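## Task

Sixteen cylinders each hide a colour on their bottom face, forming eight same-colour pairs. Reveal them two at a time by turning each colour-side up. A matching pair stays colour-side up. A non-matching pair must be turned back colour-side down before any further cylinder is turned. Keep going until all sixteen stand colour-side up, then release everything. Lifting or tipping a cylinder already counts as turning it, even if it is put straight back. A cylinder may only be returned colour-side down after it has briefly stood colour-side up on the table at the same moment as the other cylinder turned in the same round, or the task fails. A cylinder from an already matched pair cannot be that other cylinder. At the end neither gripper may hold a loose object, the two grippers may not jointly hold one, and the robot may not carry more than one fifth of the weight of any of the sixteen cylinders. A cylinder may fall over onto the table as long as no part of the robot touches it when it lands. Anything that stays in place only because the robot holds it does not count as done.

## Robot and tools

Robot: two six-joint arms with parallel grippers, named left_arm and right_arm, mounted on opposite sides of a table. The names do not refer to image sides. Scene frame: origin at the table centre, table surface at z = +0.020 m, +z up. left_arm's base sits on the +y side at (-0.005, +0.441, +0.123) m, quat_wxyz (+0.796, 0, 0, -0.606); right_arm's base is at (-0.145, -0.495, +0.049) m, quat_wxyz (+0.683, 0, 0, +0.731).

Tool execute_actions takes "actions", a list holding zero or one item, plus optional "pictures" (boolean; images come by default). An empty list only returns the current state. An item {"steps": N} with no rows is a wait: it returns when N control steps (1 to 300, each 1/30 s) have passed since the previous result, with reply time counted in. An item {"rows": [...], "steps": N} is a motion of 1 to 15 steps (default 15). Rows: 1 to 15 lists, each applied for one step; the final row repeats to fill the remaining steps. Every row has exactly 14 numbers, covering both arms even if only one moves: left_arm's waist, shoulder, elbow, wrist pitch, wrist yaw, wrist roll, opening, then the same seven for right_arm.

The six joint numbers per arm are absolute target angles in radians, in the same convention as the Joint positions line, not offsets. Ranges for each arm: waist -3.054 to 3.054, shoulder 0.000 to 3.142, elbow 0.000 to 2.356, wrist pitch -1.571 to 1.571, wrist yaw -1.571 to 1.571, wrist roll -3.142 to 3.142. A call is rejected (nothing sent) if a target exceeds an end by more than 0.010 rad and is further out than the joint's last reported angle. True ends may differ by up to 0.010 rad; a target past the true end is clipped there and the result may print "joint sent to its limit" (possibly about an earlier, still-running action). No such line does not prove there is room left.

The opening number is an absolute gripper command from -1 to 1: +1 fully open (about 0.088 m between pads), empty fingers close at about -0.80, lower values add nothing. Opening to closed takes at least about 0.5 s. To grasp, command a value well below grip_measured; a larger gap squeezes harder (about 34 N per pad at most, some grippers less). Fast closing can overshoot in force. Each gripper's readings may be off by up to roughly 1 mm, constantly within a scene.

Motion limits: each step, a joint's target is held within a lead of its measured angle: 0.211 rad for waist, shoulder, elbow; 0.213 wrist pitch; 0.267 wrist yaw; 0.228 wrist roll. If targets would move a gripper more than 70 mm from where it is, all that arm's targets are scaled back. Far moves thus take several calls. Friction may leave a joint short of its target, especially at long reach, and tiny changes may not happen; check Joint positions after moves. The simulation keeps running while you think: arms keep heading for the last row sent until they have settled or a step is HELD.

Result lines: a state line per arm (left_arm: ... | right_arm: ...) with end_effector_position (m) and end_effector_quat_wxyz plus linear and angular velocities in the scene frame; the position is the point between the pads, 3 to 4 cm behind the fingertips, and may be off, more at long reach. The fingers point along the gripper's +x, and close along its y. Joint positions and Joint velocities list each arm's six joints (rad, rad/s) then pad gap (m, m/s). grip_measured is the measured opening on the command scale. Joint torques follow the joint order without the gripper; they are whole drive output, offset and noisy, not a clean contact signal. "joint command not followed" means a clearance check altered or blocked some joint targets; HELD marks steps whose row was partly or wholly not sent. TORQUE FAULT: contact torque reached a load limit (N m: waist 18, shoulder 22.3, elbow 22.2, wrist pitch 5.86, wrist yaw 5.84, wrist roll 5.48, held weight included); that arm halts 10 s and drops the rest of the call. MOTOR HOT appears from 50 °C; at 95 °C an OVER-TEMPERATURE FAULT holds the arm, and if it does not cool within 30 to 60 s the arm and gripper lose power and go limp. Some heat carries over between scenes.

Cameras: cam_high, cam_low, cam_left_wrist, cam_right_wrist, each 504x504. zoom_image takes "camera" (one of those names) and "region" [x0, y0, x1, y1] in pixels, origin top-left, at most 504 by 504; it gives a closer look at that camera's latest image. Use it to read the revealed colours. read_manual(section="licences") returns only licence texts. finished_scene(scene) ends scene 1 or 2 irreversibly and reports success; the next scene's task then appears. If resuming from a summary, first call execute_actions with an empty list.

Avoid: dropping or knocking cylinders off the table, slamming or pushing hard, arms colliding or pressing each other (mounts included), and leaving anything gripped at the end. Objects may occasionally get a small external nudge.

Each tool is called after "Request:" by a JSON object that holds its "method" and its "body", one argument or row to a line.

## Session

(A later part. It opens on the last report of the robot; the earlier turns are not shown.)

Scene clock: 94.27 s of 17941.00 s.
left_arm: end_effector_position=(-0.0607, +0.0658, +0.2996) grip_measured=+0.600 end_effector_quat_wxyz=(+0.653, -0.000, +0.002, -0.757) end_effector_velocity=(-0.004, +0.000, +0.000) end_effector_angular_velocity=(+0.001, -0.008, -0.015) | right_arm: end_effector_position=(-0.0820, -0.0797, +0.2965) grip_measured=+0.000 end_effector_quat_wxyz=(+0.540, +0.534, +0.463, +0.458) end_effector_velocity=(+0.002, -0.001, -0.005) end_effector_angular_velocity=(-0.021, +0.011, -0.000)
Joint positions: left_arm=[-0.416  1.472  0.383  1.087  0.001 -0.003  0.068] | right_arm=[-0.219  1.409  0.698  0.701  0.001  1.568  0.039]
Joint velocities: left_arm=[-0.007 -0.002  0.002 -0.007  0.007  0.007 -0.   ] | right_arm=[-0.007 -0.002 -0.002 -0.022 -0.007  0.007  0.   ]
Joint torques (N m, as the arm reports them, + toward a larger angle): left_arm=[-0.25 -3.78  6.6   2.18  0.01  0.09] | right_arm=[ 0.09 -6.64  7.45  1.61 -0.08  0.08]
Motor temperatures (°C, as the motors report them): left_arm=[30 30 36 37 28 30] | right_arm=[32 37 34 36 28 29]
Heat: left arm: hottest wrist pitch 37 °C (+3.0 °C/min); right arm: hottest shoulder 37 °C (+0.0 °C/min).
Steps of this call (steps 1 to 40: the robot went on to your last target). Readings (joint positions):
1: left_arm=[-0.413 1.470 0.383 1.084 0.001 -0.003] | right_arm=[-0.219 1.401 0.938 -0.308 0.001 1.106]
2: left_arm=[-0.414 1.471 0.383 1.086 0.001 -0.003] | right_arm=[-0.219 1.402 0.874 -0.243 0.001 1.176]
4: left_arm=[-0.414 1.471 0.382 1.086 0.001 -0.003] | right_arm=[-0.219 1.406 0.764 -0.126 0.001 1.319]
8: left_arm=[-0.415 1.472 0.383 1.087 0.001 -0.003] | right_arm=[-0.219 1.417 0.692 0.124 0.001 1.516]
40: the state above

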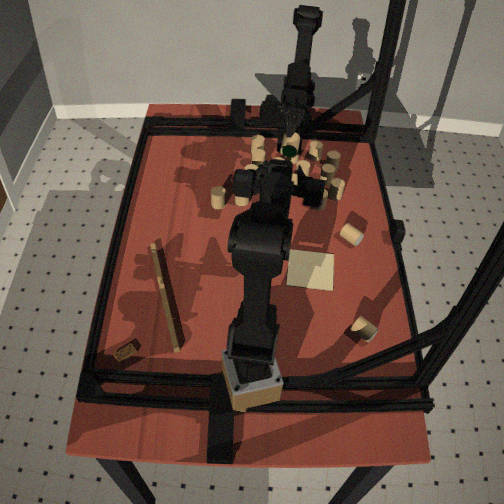

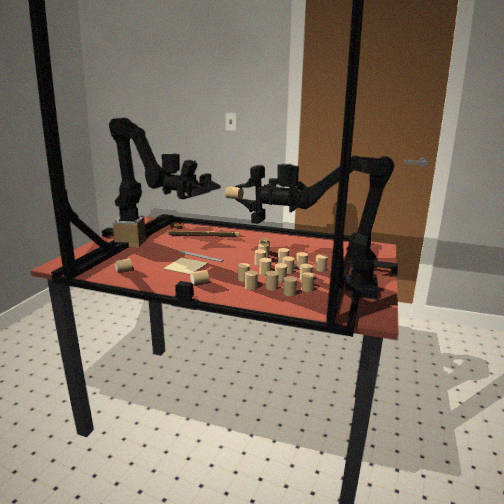

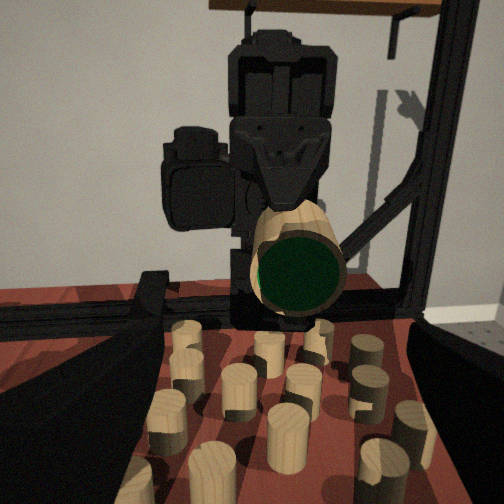

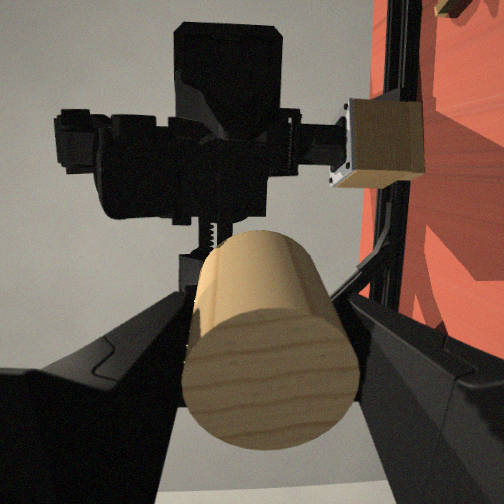

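Request:
{"method": "execute_actions", "body": {
  "actions": [
    {"rows":[[-0.435,1.55,0.46,1.085,0,0,0.6,-0.217,1.404,0.70,0.704,0,1.571,-0.3],[-0.435,1.55,0.46,1.085,0,0,0.6,-0.217,1.404,0.70,0.704,0,1.571,-0.3],[-0.435,1.625,0.54,1.082,0,0,0.6,-0.217,1.404,0.70,0.704,0,1.571,-0.3]],"steps":15}
  ]
}}

Request:
{"method": "zoom_image", "body": {
  "camera": "cam_low",
  "region": [170, 150, 290, 230]
}}

Scene clock: 98.50 s of 17941.00 s.
left_arm: end_effector_position=(-0.0733, +0.0283, +0.3010) grip_measured=+0.600 end_effector_quat_wxyz=(+0.647, +0.000, +0.002, -0.763) end_effector_velocity=(-0.000, -0.001, -0.002) end_effector_angular_velocity=(+0.008, +0.006, +0.005) | right_arm: end_effector_position=(-0.0821, -0.0796, +0.2966) grip_measured=+0.000 end_effector_quat_wxyz=(+0.539, +0.534, +0.463, +0.459) end_effector_velocity=(-0.002, -0.000, -0.005) end_effector_angular_velocity=(-0.023, -0.004, +0.010)
Joint positions: left_arm=[-0.432  1.618  0.531  1.083  0.001 -0.003  0.068] | right_arm=[-0.219  1.409  0.698  0.701  0.001  1.568  0.039]
Joint velocities: left_arm=[-0.002  0.002  0.002 -0.007 -0.007 -0.007 -0.   ] | right_arm=[ 0.002 -0.002 -0.002 -0.022 -0.007 -0.007 -0.   ]
Joint torques (N m, as the arm reports them, + toward a larger angle): left_arm=[-0.23 -4.6   6.94  1.93  0.    0.09] | right_arm=[ 0.13 -6.64  7.43  1.65 -0.07  0.03]
Motor temperatures (°C, as the motors report them): left_arm=[30 31 36 38 28 30] | right_arm=[32 37 34 36 28 29]
Heat: left arm: hottest wrist pitch 38 °C (+3.0 °C/min); right arm: hottest shoulder 37 °C (-1.0 °C/min).
Steps of this call (steps 1 to 15: the robot went on to your last target; steps 16 to 112: nothing new was sent; steps 113 to 127: all 15 steps of this action). Readings (joint positions):
113: left_arm=[-0.417 1.483 0.393 1.087 0.001 -0.003] | right_arm=[-0.219 1.409 0.698 0.701 0.001 1.568]
114: left_arm=[-0.422 1.502 0.411 1.087 0.001 -0.003] | right_arm=[-0.219 1.409 0.698 0.701 0.001 1.568]
116: left_arm=[-0.429 1.561 0.472 1.086 0.001 -0.003] | right_arm=[-0.219 1.409 0.698 0.701 0.001 1.568]
120: left_arm=[-0.432 1.612 0.525 1.083 0.001 -0.003] | right_arm=[-0.219 1.409 0.698 0.701 0.001 1.568]
127: the state above

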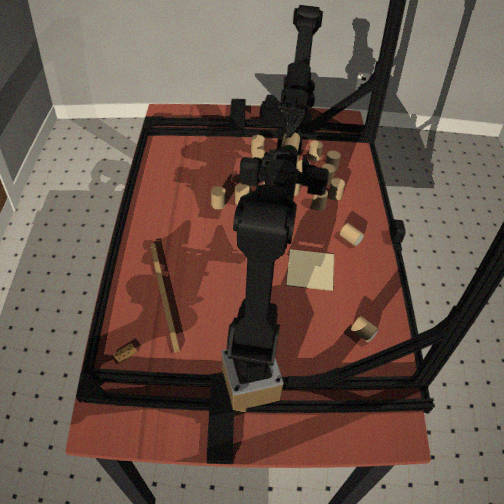

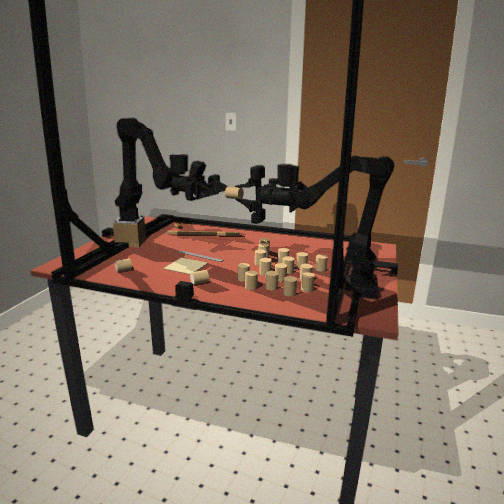

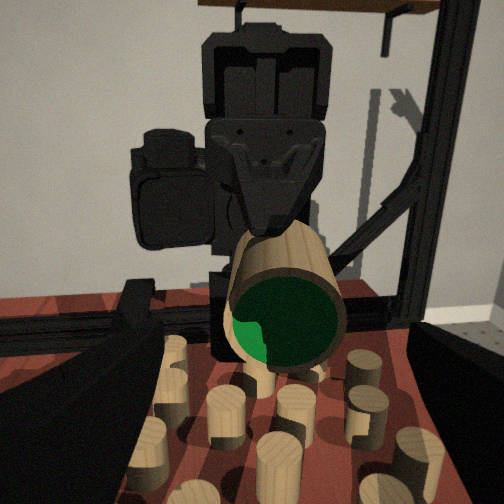

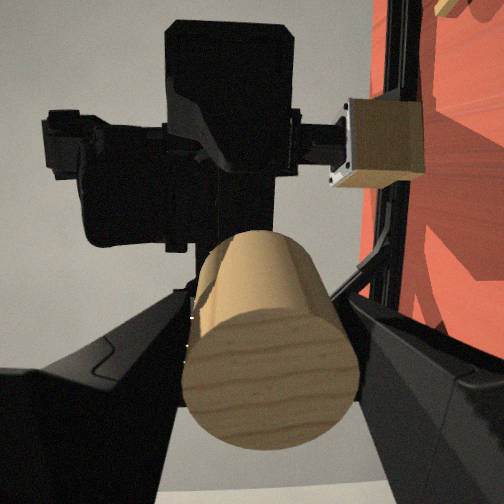

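Region (170, 150, 290, 230) of cam_low's 504x504 image, scaled by 4.200, with more detail than that image has.

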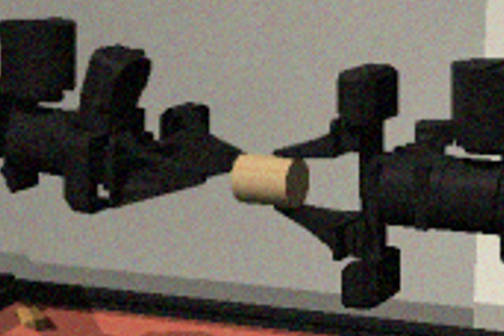

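Request:
{"method": "execute_actions", "body": {
  "actions": [
    {"rows":[[-0.435,1.68,0.59,1.085,0,0,0.6,-0.217,1.404,0.70,0.704,0,1.571,-0.3],[-0.435,1.68,0.59,1.085,0,0,0.6,-0.217,1.404,0.70,0.704,0,1.571,-0.3],[-0.435,1.735,0.645,1.09,0,0,0.6,-0.217,1.404,0.70,0.704,0,1.571,-0.3],[-0.435,1.735,0.645,1.09,0,0,0.6,-0.217,1.404,0.70,0.704,0,1.571,-0.3],[-0.435,1.79,0.70,1.093,0,0,0.6,-0.217,1.404,0.70,0.704,0,1.571,-0.3]],"steps":15}
  ]
}}

Request:
{"method": "zoom_image", "body": {
  "camera": "cam_low",
  "region": [170, 150, 290, 230]
}}

Scene clock: 114.17 s of 17941.00 s.
left_arm: end_effector_position=(-0.0803, -0.0132, +0.2956) grip_measured=+0.600 end_effector_quat_wxyz=(+0.647, -0.001, +0.001, -0.763) end_effector_velocity=(-0.001, -0.003, +0.006) end_effector_angular_velocity=(-0.011, +0.009, +0.005) | right_arm: end_effector_position=(-0.0822, -0.0797, +0.2967) grip_measured=+0.001 end_effector_quat_wxyz=(+0.539, +0.534, +0.462, +0.459) end_effector_velocity=(-0.002, -0.000, -0.005) end_effector_angular_velocity=(-0.023, -0.004, +0.020)
Joint positions: left_arm=[-0.433  1.782  0.691  1.091  0.001 -0.003  0.068] | right_arm=[-0.219  1.408  0.698  0.701  0.001  1.569  0.039]
Joint velocities: left_arm=[-0.002 -0.002  0.017 -0.007 -0.007 -0.007 -0.   ] | right_arm=[-0.002 -0.002 -0.002 -0.022 -0.022 -0.007 -0.   ]
Joint torques (N m, as the arm reports them, + toward a larger angle): left_arm=[-0.23 -5.61  6.92  2.17  0.    0.07] | right_arm=[ 0.09 -6.52  7.47  1.59 -0.07  0.02]
Motor temperatures (°C, as the motors report them): left_arm=[30 32 37 38 28 30] | right_arm=[31 36 35 38 28 29]
Heat: left arm: hottest wrist pitch 38 °C (+2.0 °C/min); right arm: hottest wrist pitch 38 °C (-1.0 °C/min).
Steps of this call (steps 1 to 15: the robot went on to your last target; steps 16 to 455: nothing new was sent; steps 456 to 470: all 15 steps of this action). Readings (joint positions):
456: left_arm=[-0.433 1.628 0.541 1.083 0.001 -0.003] | right_arm=[-0.219 1.408 0.698 0.701 0.001 1.569]
457: left_arm=[-0.433 1.642 0.555 1.083 0.001 -0.003] | right_arm=[-0.219 1.408 0.698 0.701 0.001 1.569]
459: left_arm=[-0.433 1.685 0.598 1.086 0.001 -0.003] | right_arm=[-0.219 1.408 0.698 0.701 0.001 1.569]
463: left_arm=[-0.433 1.768 0.678 1.089 0.001 -0.003] | right_arm=[-0.219 1.408 0.698 0.701 0.001 1.569]
470: the state above

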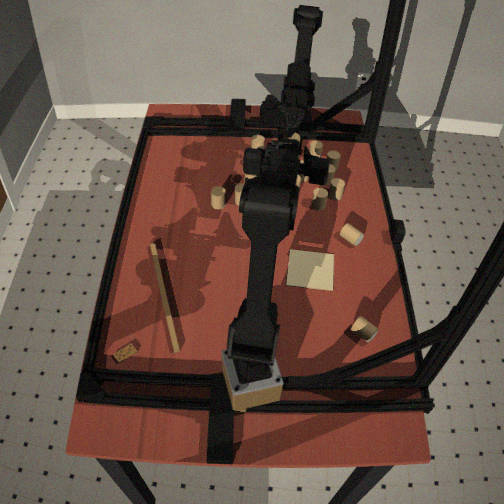

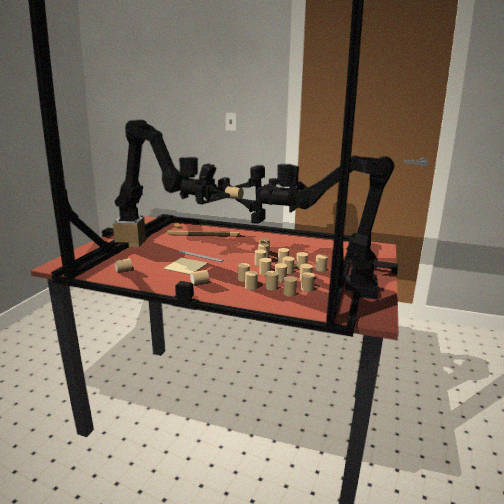

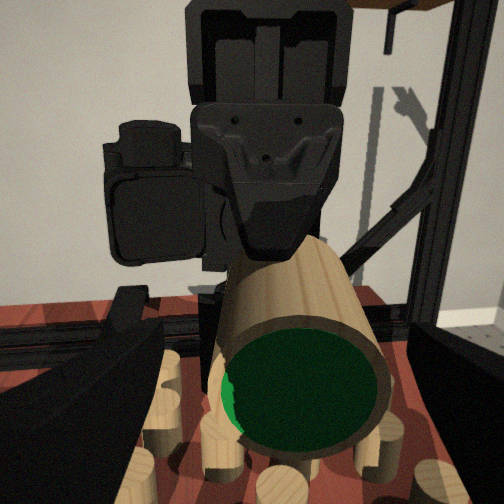

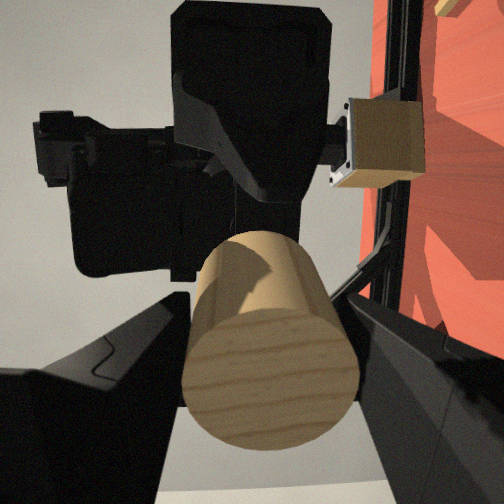

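Region (170, 150, 290, 230) of cam_low's 504x504 image, scaled by 4.200, with more detail than that image has.

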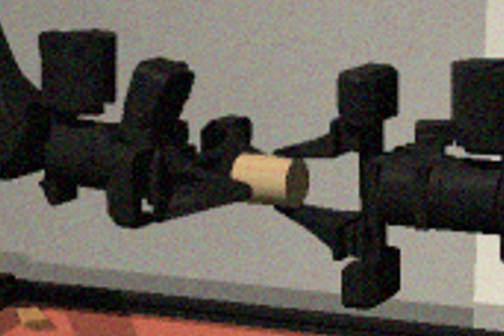

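Request:
{"method": "execute_actions", "body": {
  "actions": [
    {"rows":[[-0.435,1.79,0.712,1.093,0,0,0.5,-0.217,1.404,0.70,0.704,0,1.571,-0.3],[-0.435,1.79,0.712,1.093,0,0,0.4,-0.217,1.404,0.70,0.704,0,1.571,-0.3],[-0.435,1.79,0.712,1.093,0,0,0.3,-0.217,1.404,0.70,0.704,0,1.571,-0.3],[-0.435,1.79,0.712,1.093,0,0,0.2,-0.217,1.404,0.70,0.704,0,1.571,-0.3],[-0.435,1.79,0.712,1.093,0,0,0.12,-0.217,1.404,0.70,0.704,0,1.571,-0.3],[-0.435,1.79,0.712,1.093,0,0,0.05,-0.217,1.404,0.70,0.704,0,1.571,-0.3],[-0.435,1.79,0.712,1.093,0,0,0.0,-0.217,1.404,0.70,0.704,0,1.571,-0.3],[-0.435,1.79,0.712,1.093,0,0,-0.1,-0.217,1.404,0.70,0.704,0,1.571,-0.3],[-0.435,1.79,0.712,1.093,0,0,-0.3,-0.217,1.404,0.70,0.704,0,1.571,-0.3]],"steps":15}
  ],
  "pictures": false
}}

Request:
{"method": "execute_actions", "body": {
  "actions": [
    {"rows":[[-0.435,1.79,0.712,1.093,0,0,-0.3,-0.217,1.404,0.70,0.704,0,1.571,0.5]],"steps":12}
  ]
}}

Scene clock: 120.40 s of 17941.00 s.
left_arm: end_effector_position=(-0.0815, -0.0157, +0.2998) grip_measured=+0.020 end_effector_quat_wxyz=(+0.646, -0.006, -0.003, -0.763) end_effector_velocity=(+0.002, +0.001, -0.000) end_effector_angular_velocity=(-0.004, -0.007, +0.020) | right_arm: end_effector_position=(-0.0819, -0.0797, +0.2967) grip_measured=+0.001 end_effector_quat_wxyz=(+0.539, +0.534, +0.462, +0.458) end_effector_velocity=(-0.000, -0.001, -0.002) end_effector_angular_velocity=(-0.008, -0.006, +0.005)
Joint positions: left_arm=[-0.435  1.784  0.705  1.092  0.    -0.003  0.04 ] | right_arm=[-0.219  1.408  0.698  0.701  0.002  1.569  0.039]
Joint velocities: left_arm=[-0.002 -0.002 -0.007  0.007 -0.022  0.007 -0.   ] | right_arm=[-0.002 -0.002 -0.002 -0.007 -0.007 -0.007  0.   ]
Joint torques (N m, as the arm reports them, + toward a larger angle): left_arm=[-0.03 -5.82  7.06  2.09  0.03  0.06] | right_arm=[ 0.14 -6.58  7.44  1.59 -0.09  0.03]
Motor temperatures (°C, as the motors report them): left_arm=[30 33 37 38 28 30] | right_arm=[31 36 35 39 28 29]
Heat: left arm: hottest wrist pitch 38 °C (+2.0 °C/min); right arm: hottest wrist pitch 39 °C (+1.0 °C/min).
Steps of this call (steps 1 to 15: the robot went on to your last target; steps 16 to 172: nothing new was sent; steps 173 to 187: all 15 steps of this action). Readings (joint positions):
173: left_arm=[-0.433 1.783 0.694 1.091 0.001 -0.003] | right_arm=[-0.218 1.408 0.698 0.701 0.001 1.569]
174: left_arm=[-0.433 1.784 0.697 1.091 0.001 -0.003] | right_arm=[-0.218 1.408 0.698 0.701 0.001 1.569]
176: left_arm=[-0.433 1.784 0.702 1.091 0.001 -0.003] | right_arm=[-0.218 1.408 0.698 0.701 0.001 1.569]
180: left_arm=[-0.433 1.784 0.704 1.092 0.001 -0.003] | right_arm=[-0.218 1.408 0.698 0.701 0.001 1.569]
187: the state above

Scene clock: 120.80 s of 17941.00 s.
left_arm: end_effector_position=(-0.0815, -0.0157, +0.2997) grip_measured=+0.020 end_effector_quat_wxyz=(+0.646, -0.005, -0.003, -0.763) end_effector_velocity=(+0.000, +0.000, -0.004) end_effector_angular_velocity=(+0.011, -0.009, +0.005) | right_arm: end_effector_position=(-0.0819, -0.0798, +0.2971) grip_measured=+0.493 end_effector_quat_wxyz=(+0.539, +0.535, +0.462, +0.459) end_effector_velocity=(-0.000, -0.001, +0.000) end_effector_angular_velocity=(-0.004, -0.007, +0.005)
Joint positions: left_arm=[-0.435  1.784  0.705  1.092  0.    -0.003  0.04 ] | right_arm=[-0.219  1.408  0.698  0.702  0.002  1.569  0.063]
Joint velocities: left_arm=[-0.002  0.002 -0.002 -0.007 -0.007  0.007 -0.   ] | right_arm=[-0.002 -0.007 -0.002 -0.007 -0.007 -0.007  0.004]
Joint torques (N m, as the arm reports them, + toward a larger angle): left_arm=[-0.02 -5.91  6.97  2.11  0.04  0.07] | right_arm=[ 0.11 -6.59  7.41  1.57 -0.08  0.04]
Motor temperatures (°C, as the motors report them): left_arm=[30 33 37 38 28 30] | right_arm=[31 36 35 39 28 29]
Heat: left arm: hottest wrist pitch 38 °C (+2.0 °C/min); right arm: hottest wrist pitch 39 °C (+1.0 °C/min).
Steps of this call (steps 1 to 12: all 12 steps of this action). Readings (joint positions):
1: left_arm=[-0.435 1.784 0.705 1.092 0.000 -0.003] | right_arm=[-0.219 1.408 0.698 0.701 0.002 1.569]
2: left_arm=[-0.435 1.784 0.705 1.092 0.000 -0.003] | right_arm=[-0.219 1.408 0.698 0.701 0.002 1.569]
4: left_arm=[-0.435 1.784 0.705 1.092 0.000 -0.003] | right_arm=[-0.219 1.408 0.698 0.702 0.002 1.569]
8: left_arm=[-0.435 1.784 0.705 1.092 0.000 -0.003] | right_arm=[-0.219 1.408 0.698 0.702 0.002 1.569]
12: the state above

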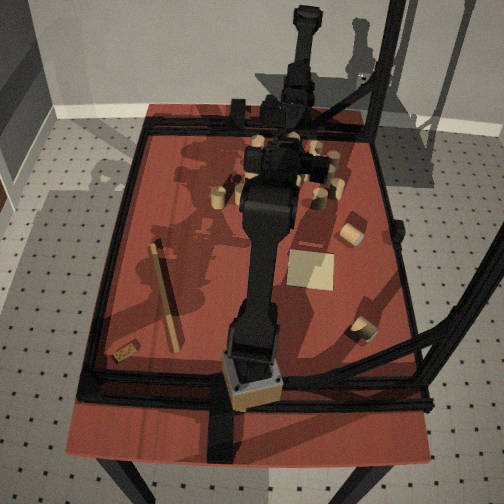

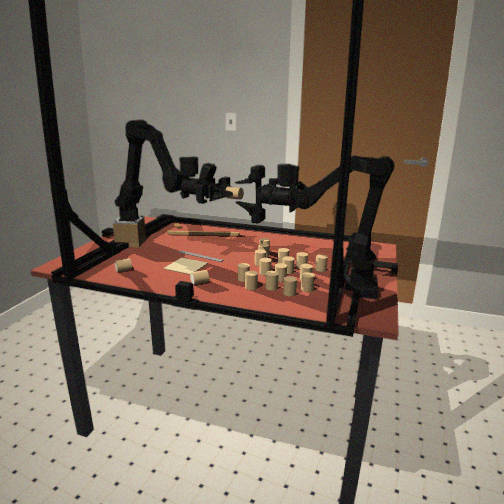

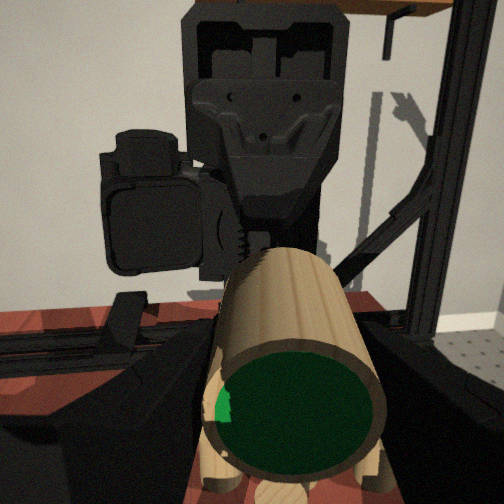

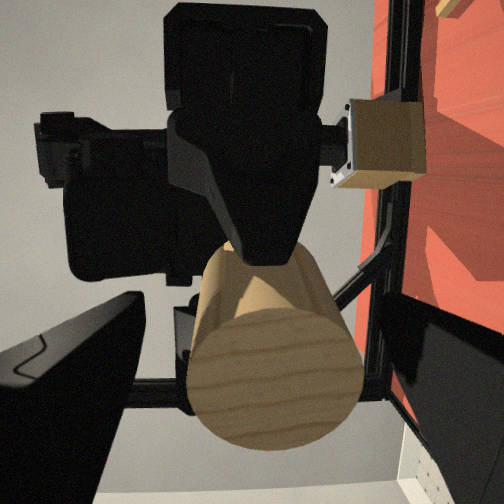

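Request:
{"method": "execute_actions", "body": {
  "actions": [
    {"rows":[[-0.435,1.7,0.62,1.09,0,0,-0.3,-0.217,1.404,0.70,0.704,0,1.571,0.5],[-0.435,1.64,0.56,1.09,0,0,-0.3,-0.217,1.404,0.70,0.704,0,1.571,0.5],[-0.435,1.58,0.5,1.09,0,0,-0.3,-0.217,1.404,0.70,0.704,0,1.571,0.5],[-0.435,1.52,0.44,1.09,0,0,-0.3,-0.217,1.404,0.70,0.704,0,1.571,0.5],[-0.435,1.477,0.39,1.09,0,0,-0.3,-0.217,1.404,0.70,0.704,0,1.571,0.5],[-0.435,1.477,0.39,1.09,0,0,-0.3,-0.217,1.404,0.70,0.704,0,1.571,0.5],[-0.435,1.477,0.39,1.09,0,0,-0.3,-0.217,1.404,0.70,0.704,0,1.571,0.5],[-0.435,1.477,0.39,1.09,0,0,-0.3,-0.217,1.404,0.70,0.704,0,1.571,0.5],[0.075,1.1,0.8,-1.04,0,0,-0.3,0.037,1.2,1.0,-1.34,0,0,0.27]],"steps":15}
  ],
  "pictures": false
}}

Request:
{"method": "execute_actions", "body": {
  "actions": [
    {"steps":22}
  ],
  "pictures": false
}}

Request:
{"method": "execute_actions", "body": {
  "actions": [
    {"rows":[[0.075,2.123,1.589,-1.037,0,0,-0.3,0.037,2.03,1.80,-1.34,0,0,0.27]],"steps":15}
  ],
  "pictures": false
}}

Request:
{"method": "execute_actions", "body": {
  "actions": [
    {"steps":20}
  ]
}}

Scene clock: 139.20 s of 17941.00 s.
left_arm: end_effector_position=(+0.0081, +0.0454, +0.3931) grip_measured=+0.019 end_effector_quat_wxyz=(+0.716, -0.044, -0.045, -0.696) end_effector_velocity=(+0.369, +0.051, +0.505) end_effector_angular_velocity=(-0.774, -0.021, +0.942) | right_arm: end_effector_position=(-0.1588, -0.0844, +0.3766) grip_measured=+0.284 end_effector_quat_wxyz=(+0.548, +0.430, +0.421, +0.581) end_effector_velocity=(-0.352, -0.121, +0.434) end_effector_angular_velocity=(+0.026, -2.088, +0.799)
Joint positions: left_arm=[-0.232  1.323  0.601  0.848  0.01  -0.002  0.04 ] | right_arm=[-0.034  1.277  0.89   0.425  0.004  1.291  0.053]
Joint velocities: left_arm=[ 0.935 -0.872  0.891 -0.989 -0.007 -0.007 -0.   ] | right_arm=[ 0.857 -0.725  1.267 -2.029 -0.022 -2.088 -0.009]
Joint torques (N m, as the arm reports them, + toward a larger angle): left_arm=[ 0.17 -5.36  8.16  1.96 -0.12  0.01] | right_arm=[ 0.23 -7.78  8.73  1.35 -0.14 -0.1 ]
Motor temperatures (°C, as the motors report them): left_arm=[30 35 37 39 28 30] | right_arm=[31 36 36 40 28 29]
Heat: left arm: hottest wrist pitch 39 °C (+2.0 °C/min); right arm: hottest wrist pitch 40 °C (+4.0 °C/min).
Steps of this call (steps 1 to 15: the robot went on to your last target; steps 16 to 537: nothing new was sent; steps 538 to 552: all 15 steps of this action). Readings (joint positions):
538: left_arm=[-0.435 1.775 0.693 1.091 0.000 -0.002] | right_arm=[-0.219 1.407 0.698 0.702 0.002 1.569]
539: left_arm=[-0.435 1.747 0.662 1.088 0.000 -0.002] | right_arm=[-0.219 1.407 0.698 0.702 0.002 1.569]
541: left_arm=[-0.435 1.656 0.563 1.087 0.000 -0.002] | right_arm=[-0.219 1.407 0.698 0.702 0.002 1.569]
545: left_arm=[-0.435 1.506 0.421 1.091 0.000 -0.002] | right_arm=[-0.219 1.407 0.698 0.702 0.002 1.569]
552: the state above

Scene clock: 139.93 s of 17941.00 s.
left_arm: end_effector_position=(+0.0974, +0.1530, +0.2909) grip_measured=+0.019 end_effector_quat_wxyz=(+0.755, +0.223, +0.316, -0.530) end_effector_velocity=(-0.103, +0.289, -0.303) end_effector_angular_velocity=(+1.865, +0.653, -0.003) | right_arm: end_effector_position=(-0.1717, -0.2422, +0.2065) grip_measured=+0.270 end_effector_quat_wxyz=(+0.556, -0.415, +0.385, +0.609) end_effector_velocity=(+0.041, -0.406, -0.157) end_effector_angular_velocity=(-1.983, -0.269, +0.185)
Joint positions: left_arm=[ 0.072  1.102  0.8   -0.492 -0.003 -0.002  0.04 ] | right_arm=[ 0.035  1.198  1.004 -1.008 -0.001  0.018  0.052]
Joint velocities: left_arm=[-0.002  0.002 -0.002 -1.971 -0.007  0.007  0.   ] | right_arm=[-0.002 -0.002 -0.002 -2.    -0.007 -0.198 -0.   ]
Joint torques (N m, as the arm reports them, + toward a larger angle): left_arm=[ 0.2  -3.5   7.67  1.61  0.12  0.05] | right_arm=[ 0.18 -3.8   6.51  0.54  0.01 -0.05]
Motor temperatures (°C, as the motors report them): left_arm=[30 35 37 39 28 30] | right_arm=[31 35 36 40 28 29]
Heat: left arm: hottest wrist pitch 39 °C (+2.0 °C/min); right arm: hottest wrist pitch 40 °C (+4.0 °C/min).
Steps of this call (steps 1 to 22: the robot went on to your last target). Readings (joint positions):
1: left_arm=[-0.200 1.294 0.631 0.813 0.010 -0.002] | right_arm=[-0.007 1.254 0.927 0.362 0.001 1.220]
2: left_arm=[-0.166 1.264 0.658 0.777 0.010 -0.002] | right_arm=[0.013 1.234 0.958 0.303 -0.001 1.150]
4: left_arm=[-0.084 1.204 0.711 0.687 0.009 -0.002] | right_arm=[0.032 1.200 0.995 0.180 -0.002 1.008]
8: left_arm=[0.058 1.110 0.789 0.441 -0.004 -0.002] | right_arm=[0.034 1.191 1.006 -0.083 -0.001 0.730]
22: the state above

Scene clock: 140.43 s of 17941.00 s.
left_arm: end_effector_position=(+0.1310, +0.0588, +0.2070) grip_measured=+0.019 end_effector_quat_wxyz=(+0.616, +0.380, +0.538, -0.432) end_effector_velocity=(-0.001, -0.003, -0.541) end_effector_angular_velocity=(+1.357, +0.492, +0.004) | right_arm: end_effector_position=(-0.1849, -0.1133, +0.1804) grip_measured=+0.270 end_effector_quat_wxyz=(+0.478, -0.520, +0.471, +0.529) end_effector_velocity=(-0.001, +0.008, -0.210) end_effector_angular_velocity=(-0.674, -0.062, +0.020)
Joint positions: left_arm=[ 0.072  1.994  1.577 -1.022 -0.003 -0.002  0.04 ] | right_arm=[ 0.035  1.992  1.773 -1.334 -0.001  0.003  0.052]
Joint velocities: left_arm=[-0.002  1.551  0.217 -0.11   0.007 -0.007 -0.   ] | right_arm=[-0.002  0.632  0.081 -0.125 -0.007 -0.022 -0.   ]
Joint torques (N m, as the arm reports them, + toward a larger angle): left_arm=[ 0.2  -6.27  5.71 -0.06  0.12  0.04] | right_arm=[  0.19 -10.79   8.3   -0.14  -0.01  -0.07]
Motor temperatures (°C, as the motors report them): left_arm=[30 35 37 39 28 30] | right_arm=[31 35 36 40 28 29]
Heat: left arm: hottest wrist pitch 39 °C (+2.0 °C/min); right arm: hottest wrist pitch 40 °C (+4.1 °C/min).
Steps of this call (steps 1 to 15: all 15 steps of this action). Readings (joint positions):
1: left_arm=[0.072 1.137 0.835 -0.586 -0.003 -0.002] | right_arm=[0.035 1.227 1.032 -1.099 -0.001 0.013]
2: left_arm=[0.072 1.195 0.891 -0.651 -0.003 -0.002] | right_arm=[0.035 1.279 1.087 -1.169 -0.001 0.009]
4: left_arm=[0.072 1.331 1.022 -0.764 -0.003 -0.002] | right_arm=[0.035 1.409 1.218 -1.250 -0.001 0.006]
8: left_arm=[0.072 1.585 1.278 -0.981 -0.003 -0.002] | right_arm=[0.035 1.655 1.474 -1.320 -0.001 0.003]
15: the state above

Scene clock: 141.10 s of 17941.00 s.
left_arm: end_effector_position=(+0.1283, +0.0661, +0.1558) grip_measured=+0.019 end_effector_quat_wxyz=(+0.575, +0.411, +0.582, -0.403) end_effector_velocity=(+0.001, +0.003, +0.000) end_effector_angular_velocity=(+0.014, -0.018, +0.005) | right_arm: end_effector_position=(-0.1853, -0.1094, +0.1722) grip_measured=+0.270 end_effector_quat_wxyz=(+0.473, -0.525, +0.476, +0.523) end_effector_velocity=(+0.000, -0.002, +0.000) end_effector_angular_velocity=(-0.008, +0.007, +0.020)
Joint positions: left_arm=[ 0.072  2.131  1.583 -1.037 -0.003 -0.002  0.04 ] | right_arm=[ 0.035  2.028  1.792 -1.339 -0.001  0.003  0.052]
Joint velocities: left_arm=[-0.002 -0.002 -0.002 -0.007 -0.022 -0.007 -0.   ] | right_arm=[-0.002 -0.002 -0.002 -0.007 -0.007 -0.022  0.   ]
Joint torques (N m, as the arm reports them, + toward a larger angle): left_arm=[ 0.2  -9.5   6.81  0.44  0.13  0.04] | right_arm=[ 0.22 -9.9   7.13  0.02  0.01 -0.06]
Motor temperatures (°C, as the motors report them): left_arm=[30 36 37 39 28 30] | right_arm=[31 36 36 40 28 29]
Heat: left arm: hottest wrist pitch 39 °C (+2.0 °C/min); right arm: hottest wrist pitch 40 °C (+4.0 °C/min).
Steps of this call (steps 1 to 20: the robot went on to your last target). Readings (joint positions):
1: left_arm=[0.072 2.040 1.581 -1.026 -0.003 -0.002] | right_arm=[0.035 2.009 1.774 -1.337 -0.001 0.003]
2: left_arm=[0.072 2.079 1.581 -1.032 -0.003 -0.002] | right_arm=[0.035 2.020 1.774 -1.338 -0.001 0.003]
4: left_arm=[0.072 2.129 1.574 -1.038 -0.003 -0.002] | right_arm=[0.035 2.028 1.777 -1.339 -0.001 0.003]
8: left_arm=[0.072 2.137 1.577 -1.038 -0.003 -0.002] | right_arm=[0.035 2.028 1.791 -1.339 -0.001 0.003]
20: the state above

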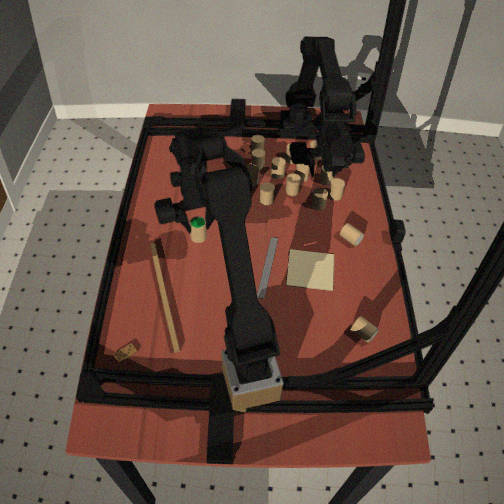

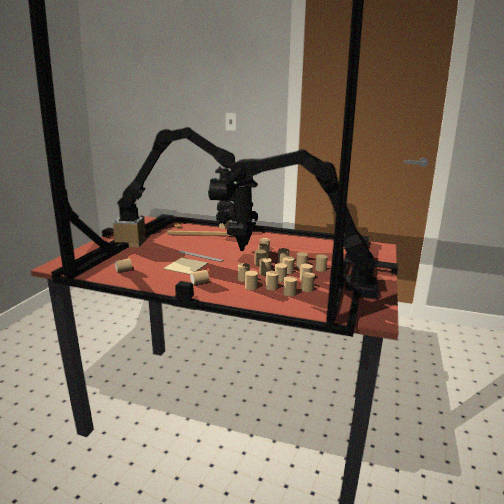

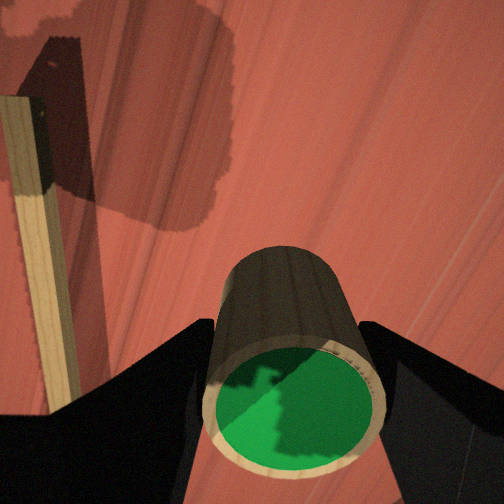

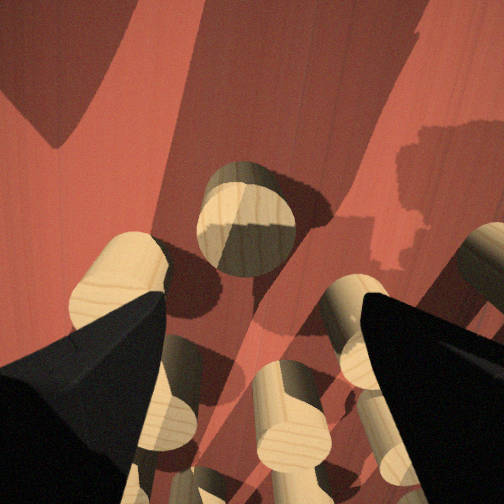

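Lower both.

Request:
{"method": "execute_actions", "body": {
  "actions": [
    {"rows":[[0.075,2.14,1.57,-1.0,0,0,-0.3,0.047,2.04,1.76,-1.29,0,0,0.27],[0.075,2.155,1.55,-0.965,0,0,-0.3,0.047,2.05,1.72,-1.24,0,0,0.27],[0.075,2.17,1.535,-0.93,0,0,-0.3,0.047,2.06,1.68,-1.19,0,0,0.27],[0.075,2.185,1.515,-0.9,0,0,-0.3,0.047,2.068,1.63,-1.14,0,0,0.27],[0.075,2.2,1.5,-0.865,0,0,-0.3,0.047,2.068,1.63,-1.14,0,0,0.27],[0.075,2.215,1.48,-0.835,0,0,-0.3,0.047,2.068,1.63,-1.14,0,0,0.27],[0.075,2.228,1.468,-0.81,0,0,-0.3,0.047,2.068,1.63,-1.14,0,0,0.27]],"steps":15}
  ]
}}

Request:
{"method": "zoom_image", "body": {
  "camera": "cam_high",
  "region": [150, 180, 260, 280]
}}

Scene clock: 144.87 s of 17941.00 s.
left_arm: end_effector_position=(+0.1284, +0.0657, +0.0893) grip_measured=+0.019 end_effector_quat_wxyz=(+0.576, +0.410, +0.581, -0.404) end_effector_velocity=(+0.007, -0.020, +0.002) end_effector_angular_velocity=(-0.092, -0.041, +0.005) | right_arm: end_effector_position=(-0.1900, -0.1060, +0.1172) grip_measured=+0.270 end_effector_quat_wxyz=(+0.470, -0.529, +0.473, +0.525) end_effector_velocity=(+0.002, -0.002, +0.000) end_effector_angular_velocity=(-0.006, -0.008, +0.005)
Joint positions: left_arm=[ 0.072  2.234  1.466 -0.813 -0.003 -0.002  0.04 ] | right_arm=[ 0.046  2.068  1.632 -1.142 -0.001  0.003  0.052]
Joint velocities: left_arm=[-0.002 -0.007 -0.002  0.095 -0.007 -0.007 -0.   ] | right_arm=[-0.002 -0.002 -0.002 -0.007  0.007 -0.007 -0.   ]
Joint torques (N m, as the arm reports them, + toward a larger angle): left_arm=[ 0.26 -9.29  5.91  0.42  0.12  0.04] | right_arm=[  0.12 -10.28   6.08   0.15  -0.02  -0.07]
Motor temperatures (°C, as the motors report them): left_arm=[30 37 37 38 28 30] | right_arm=[31 36 36 39 28 29]
Heat: left arm: hottest wrist pitch 38 °C (+1.0 °C/min); right arm: hottest wrist pitch 39 °C (+3.0 °C/min).
Steps of this call (steps 1 to 15: the robot went on to your last target; steps 16 to 98: nothing new was sent; steps 99 to 113: all 15 steps of this action). Readings (joint positions):
99: left_arm=[0.072 2.131 1.582 -1.032 -0.003 -0.002] | right_arm=[0.035 2.028 1.789 -1.332 -0.001 0.003]
100: left_arm=[0.072 2.131 1.576 -1.012 -0.003 -0.002] | right_arm=[0.037 2.028 1.777 -1.305 -0.001 0.003]
102: left_arm=[0.072 2.140 1.558 -0.958 -0.003 -0.002] | right_arm=[0.041 2.028 1.730 -1.225 -0.001 0.003]
106: left_arm=[0.072 2.192 1.501 -0.850 -0.003 -0.002] | right_arm=[0.046 2.057 1.648 -1.161 -0.001 0.003]
113: the state above

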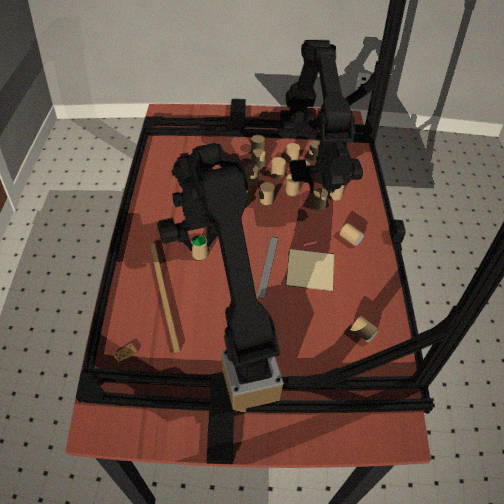

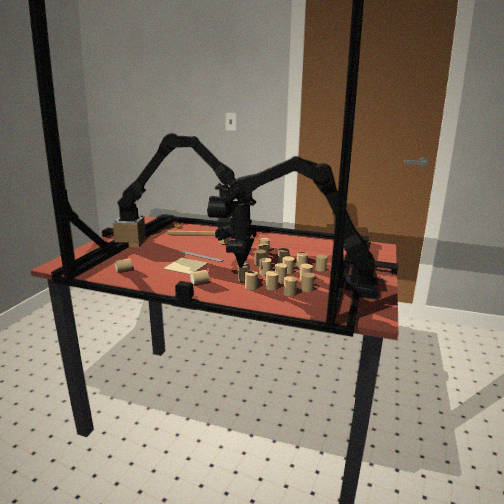

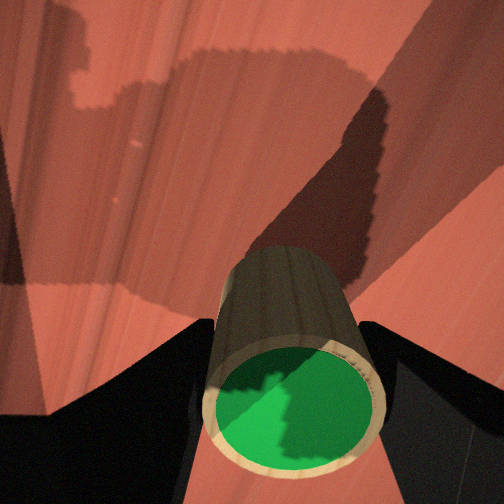

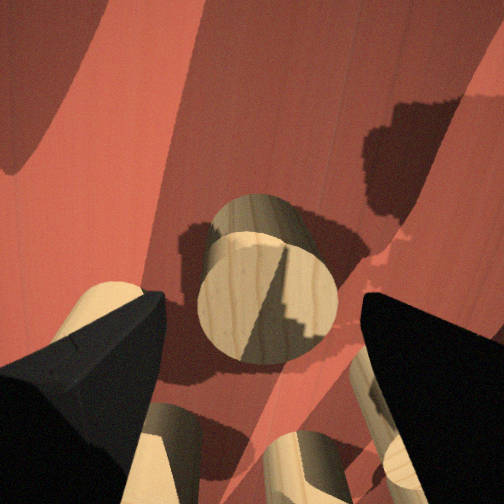

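Region (150, 180, 260, 280) of cam_high's 504x504 image, scaled by 4.582, with more detail than that image has; it fills the top 458 rows of this view, and the rest is white.

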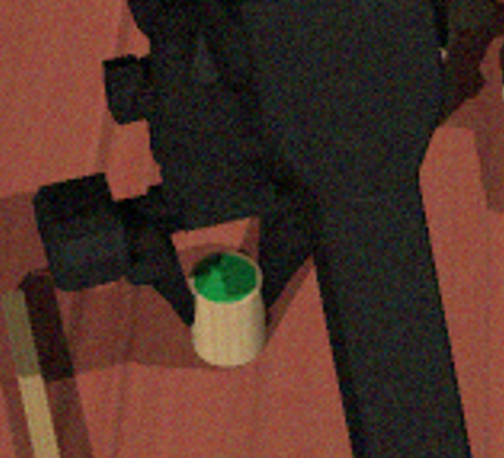

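Request:
{"method": "execute_actions", "body": {
  "actions": [
    {"rows":[[0.075,2.235,1.462,-0.8,0,0,-0.3,0.044,2.075,1.605,-1.11,0,0,0.27],[0.075,2.24,1.458,-0.79,0,0,-0.3,0.044,2.083,1.58,-1.075,0,0,0.27],[0.075,2.245,1.455,-0.785,0,0,-0.3,0.044,2.092,1.55,-1.035,0,0,0.27]],"steps":15}
  ],
  "pictures": false
}}

Scene clock: 148.20 s of 17941.00 s.
left_arm: end_effector_position=(+0.1297, +0.0626, +0.0871) grip_measured=+0.019 end_effector_quat_wxyz=(+0.581, +0.406, +0.576, -0.408) end_effector_velocity=(+0.000, -0.001, +0.000) end_effector_angular_velocity=(-0.004, -0.009, +0.005) | right_arm: end_effector_position=(-0.1901, -0.1051, +0.0928) grip_measured=+0.270 end_effector_quat_wxyz=(+0.473, -0.525, +0.470, +0.529) end_effector_velocity=(-0.000, +0.001, +0.002) end_effector_angular_velocity=(+0.011, +0.009, +0.005)
Joint positions: left_arm=[ 0.073  2.237  1.46  -0.787 -0.003 -0.002  0.04 ] | right_arm=[ 0.046  2.083  1.556 -1.037 -0.001  0.003  0.052]
Joint velocities: left_arm=[-0.002 -0.002 -0.002  0.007 -0.007 -0.007 -0.   ] | right_arm=[-0.002 -0.007 -0.002  0.007 -0.007 -0.007 -0.   ]
Joint torques (N m, as the arm reports them, + toward a larger angle): left_arm=[ 0.22 -7.96  4.92  0.59  0.12  0.03] | right_arm=[-0.2  -9.2   5.49  0.2  -0.01 -0.05]
Motor temperatures (°C, as the motors report them): left_arm=[30 38 37 37 28 30] | right_arm=[31 37 36 39 28 29]
Heat: left arm: hottest shoulder 38 °C (+1.0 °C/min); right arm: hottest wrist pitch 39 °C (+3.0 °C/min).
Steps of this call (steps 1 to 15: the robot went on to your last target; steps 16 to 85: nothing new was sent; steps 86 to 100: all 15 steps of this action). Readings (joint positions):
86: left_arm=[0.073 2.234 1.466 -0.810 -0.003 -0.002] | right_arm=[0.046 2.068 1.629 -1.135 -0.001 0.003]
87: left_arm=[0.073 2.234 1.465 -0.805 -0.003 -0.002] | right_arm=[0.046 2.068 1.621 -1.117 -0.001 0.003]
89: left_arm=[0.073 2.234 1.463 -0.793 -0.003 -0.002] | right_arm=[0.046 2.069 1.593 -1.070 -0.001 0.003]
93: left_arm=[0.073 2.236 1.461 -0.788 -0.003 -0.002] | right_arm=[0.046 2.082 1.559 -1.045 -0.001 0.003]
100: the state above

Request:
{"method": "execute_actions", "body": {
  "actions": [
    {"rows":[[0.075,2.257,1.455,-0.785,0,0,-0.3,0.044,2.102,1.55,-1.035,0,0,0.27]],"steps":12}
  ],
  "pictures": false
}}

Scene clock: 150.57 s of 17941.00 s.
left_arm: end_effector_position=(+0.1295, +0.0631, +0.0857) grip_measured=+0.019 end_effector_quat_wxyz=(+0.580, +0.407, +0.577, -0.407) end_effector_velocity=(-0.000, +0.001, +0.002) end_effector_angular_velocity=(+0.005, -0.006, +0.005) | right_arm: end_effector_position=(-0.1901, -0.1052, +0.0916) grip_measured=+0.270 end_effector_quat_wxyz=(+0.472, -0.526, +0.471, +0.528) end_effector_velocity=(+0.000, -0.005, +0.000) end_effector_angular_velocity=(-0.023, +0.005, +0.005)
Joint positions: left_arm=[ 0.073  2.241  1.46  -0.786 -0.003 -0.002  0.04 ] | right_arm=[ 0.046  2.086  1.555 -1.036 -0.001  0.003  0.052]
Joint velocities: left_arm=[-0.002 -0.007 -0.002 -0.007 -0.007 -0.007 -0.   ] | right_arm=[-0.002 -0.002 -0.002 -0.022 -0.007 -0.007 -0.   ]
Joint torques (N m, as the arm reports them, + toward a larger angle): left_arm=[ 0.18 -7.13  4.89  0.58  0.11  0.04] | right_arm=[-0.17 -8.46  5.47  0.2  -0.01 -0.06]
Motor temperatures (°C, as the motors report them): left_arm=[30 39 37 37 28 30] | right_arm=[31 37 35 38 28 29]
Heat: left arm: hottest shoulder 39 °C (+2.0 °C/min); right arm: hottest wrist pitch 38 °C (+1.0 °C/min).
Steps of this call (steps 1 to 15: the robot went on to your last target; steps 16 to 59: nothing new was sent; steps 60 to 71: all 12 steps of this action). Readings (joint positions):
60: left_arm=[0.073 2.239 1.460 -0.787 -0.003 -0.002] | right_arm=[0.046 2.084 1.555 -1.036 -0.001 0.003]
61: left_arm=[0.073 2.240 1.460 -0.786 -0.003 -0.002] | right_arm=[0.046 2.084 1.555 -1.036 -0.001 0.003]
63: left_arm=[0.073 2.241 1.460 -0.786 -0.003 -0.002] | right_arm=[0.046 2.085 1.555 -1.036 -0.001 0.003]
67: left_arm=[0.073 2.241 1.460 -0.786 -0.003 -0.002] | right_arm=[0.046 2.086 1.555 -1.036 -0.001 0.003]
71: the state above

Request:
{"method": "execute_actions", "body": {
  "actions": [
    {"rows":[[0.075,2.25,1.455,-0.785,0,0,-0.1,0.044,2.113,1.55,-1.035,0,0,0.27],[0.075,2.25,1.455,-0.785,0,0,0.0,0.044,2.113,1.55,-1.035,0,0,0.27],[0.075,2.25,1.455,-0.785,0,0,0.05,0.044,2.113,1.55,-1.035,0,0,0.27],[0.075,2.25,1.455,-0.785,0,0,0.1,0.044,2.113,1.55,-1.035,0,0,0.27],[0.075,2.25,1.455,-0.785,0,0,0.3,0.044,2.113,1.55,-1.035,0,0,0.27]],"steps":12}
  ]
}}

Scene clock: 152.97 s of 17941.00 s.
left_arm: end_effector_position=(+0.1294, +0.0634, +0.0849) grip_measured=+0.288 end_effector_quat_wxyz=(+0.579, +0.407, +0.577, -0.407) end_effector_velocity=(-0.004, -0.002, +0.000) end_effector_angular_velocity=(-0.014, +0.018, +0.005) | right_arm: end_effector_position=(-0.1900, -0.1059, +0.0869) grip_measured=+0.270 end_effector_quat_wxyz=(+0.469, -0.529, +0.474, +0.525) end_effector_velocity=(+0.005, -0.006, -0.001) end_effector_angular_velocity=(-0.026, -0.010, +0.000)
Joint positions: left_arm=[ 0.073  2.242  1.459 -0.786 -0.003 -0.002  0.053] | right_arm=[ 0.046  2.099  1.555 -1.036 -0.001  0.003  0.052]
Joint velocities: left_arm=[-0.002 -0.002 -0.002  0.007  0.022 -0.007  0.007] | right_arm=[-0.007 -0.002 -0.007 -0.022  0.007 -0.007  0.   ]
Joint torques (N m, as the arm reports them, + toward a larger angle): left_arm=[ 0.17 -8.04  4.99  0.51  0.11  0.02] | right_arm=[-0.16 -8.68  5.45  0.14  0.   -0.05]
Motor temperatures (°C, as the motors report them): left_arm=[30 39 36 37 28 30] | right_arm=[31 37 35 38 28 29]
Heat: left arm: hottest shoulder 39 °C (+2.0 °C/min); right arm: hottest wrist pitch 38 °C (+1.0 °C/min).
Steps of this call (steps 1 to 15: the robot went on to your last target; steps 16 to 60: nothing new was sent; steps 61 to 72: all 12 steps of this action). Readings (joint positions):
61: left_arm=[0.073 2.241 1.460 -0.786 -0.003 -0.002] | right_arm=[0.046 2.088 1.555 -1.036 -0.001 0.003]
62: left_arm=[0.073 2.241 1.460 -0.786 -0.003 -0.002] | right_arm=[0.046 2.090 1.555 -1.036 -0.001 0.003]
64: left_arm=[0.073 2.241 1.460 -0.786 -0.003 -0.002] | right_arm=[0.046 2.094 1.555 -1.036 -0.001 0.003]
68: left_arm=[0.073 2.242 1.459 -0.786 -0.003 -0.002] | right_arm=[0.046 2.099 1.555 -1.036 -0.001 0.003]
72: the state above

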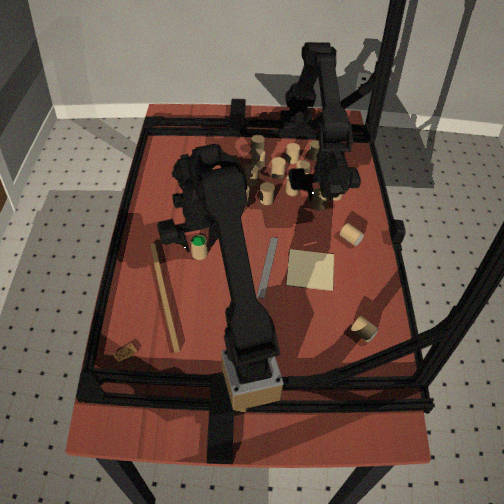

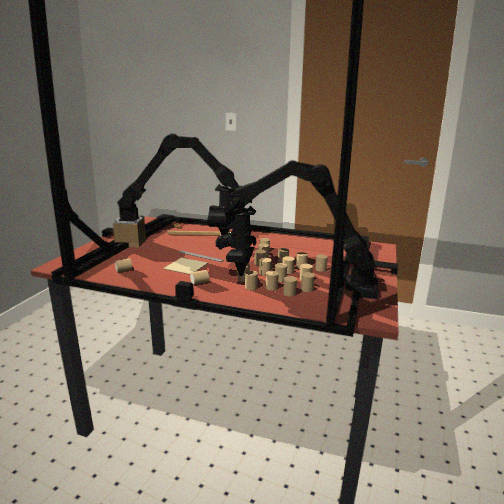

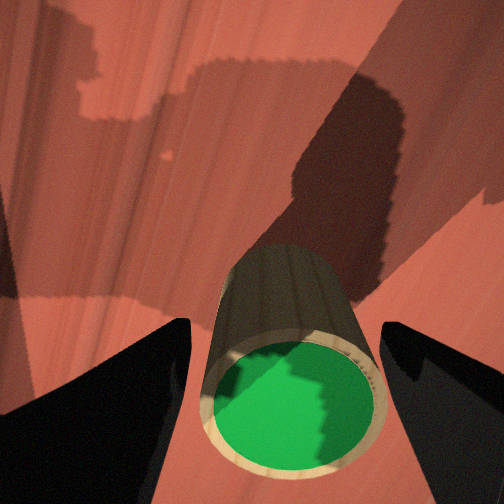

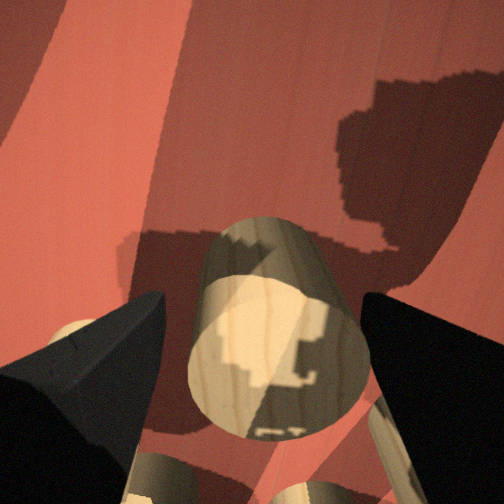

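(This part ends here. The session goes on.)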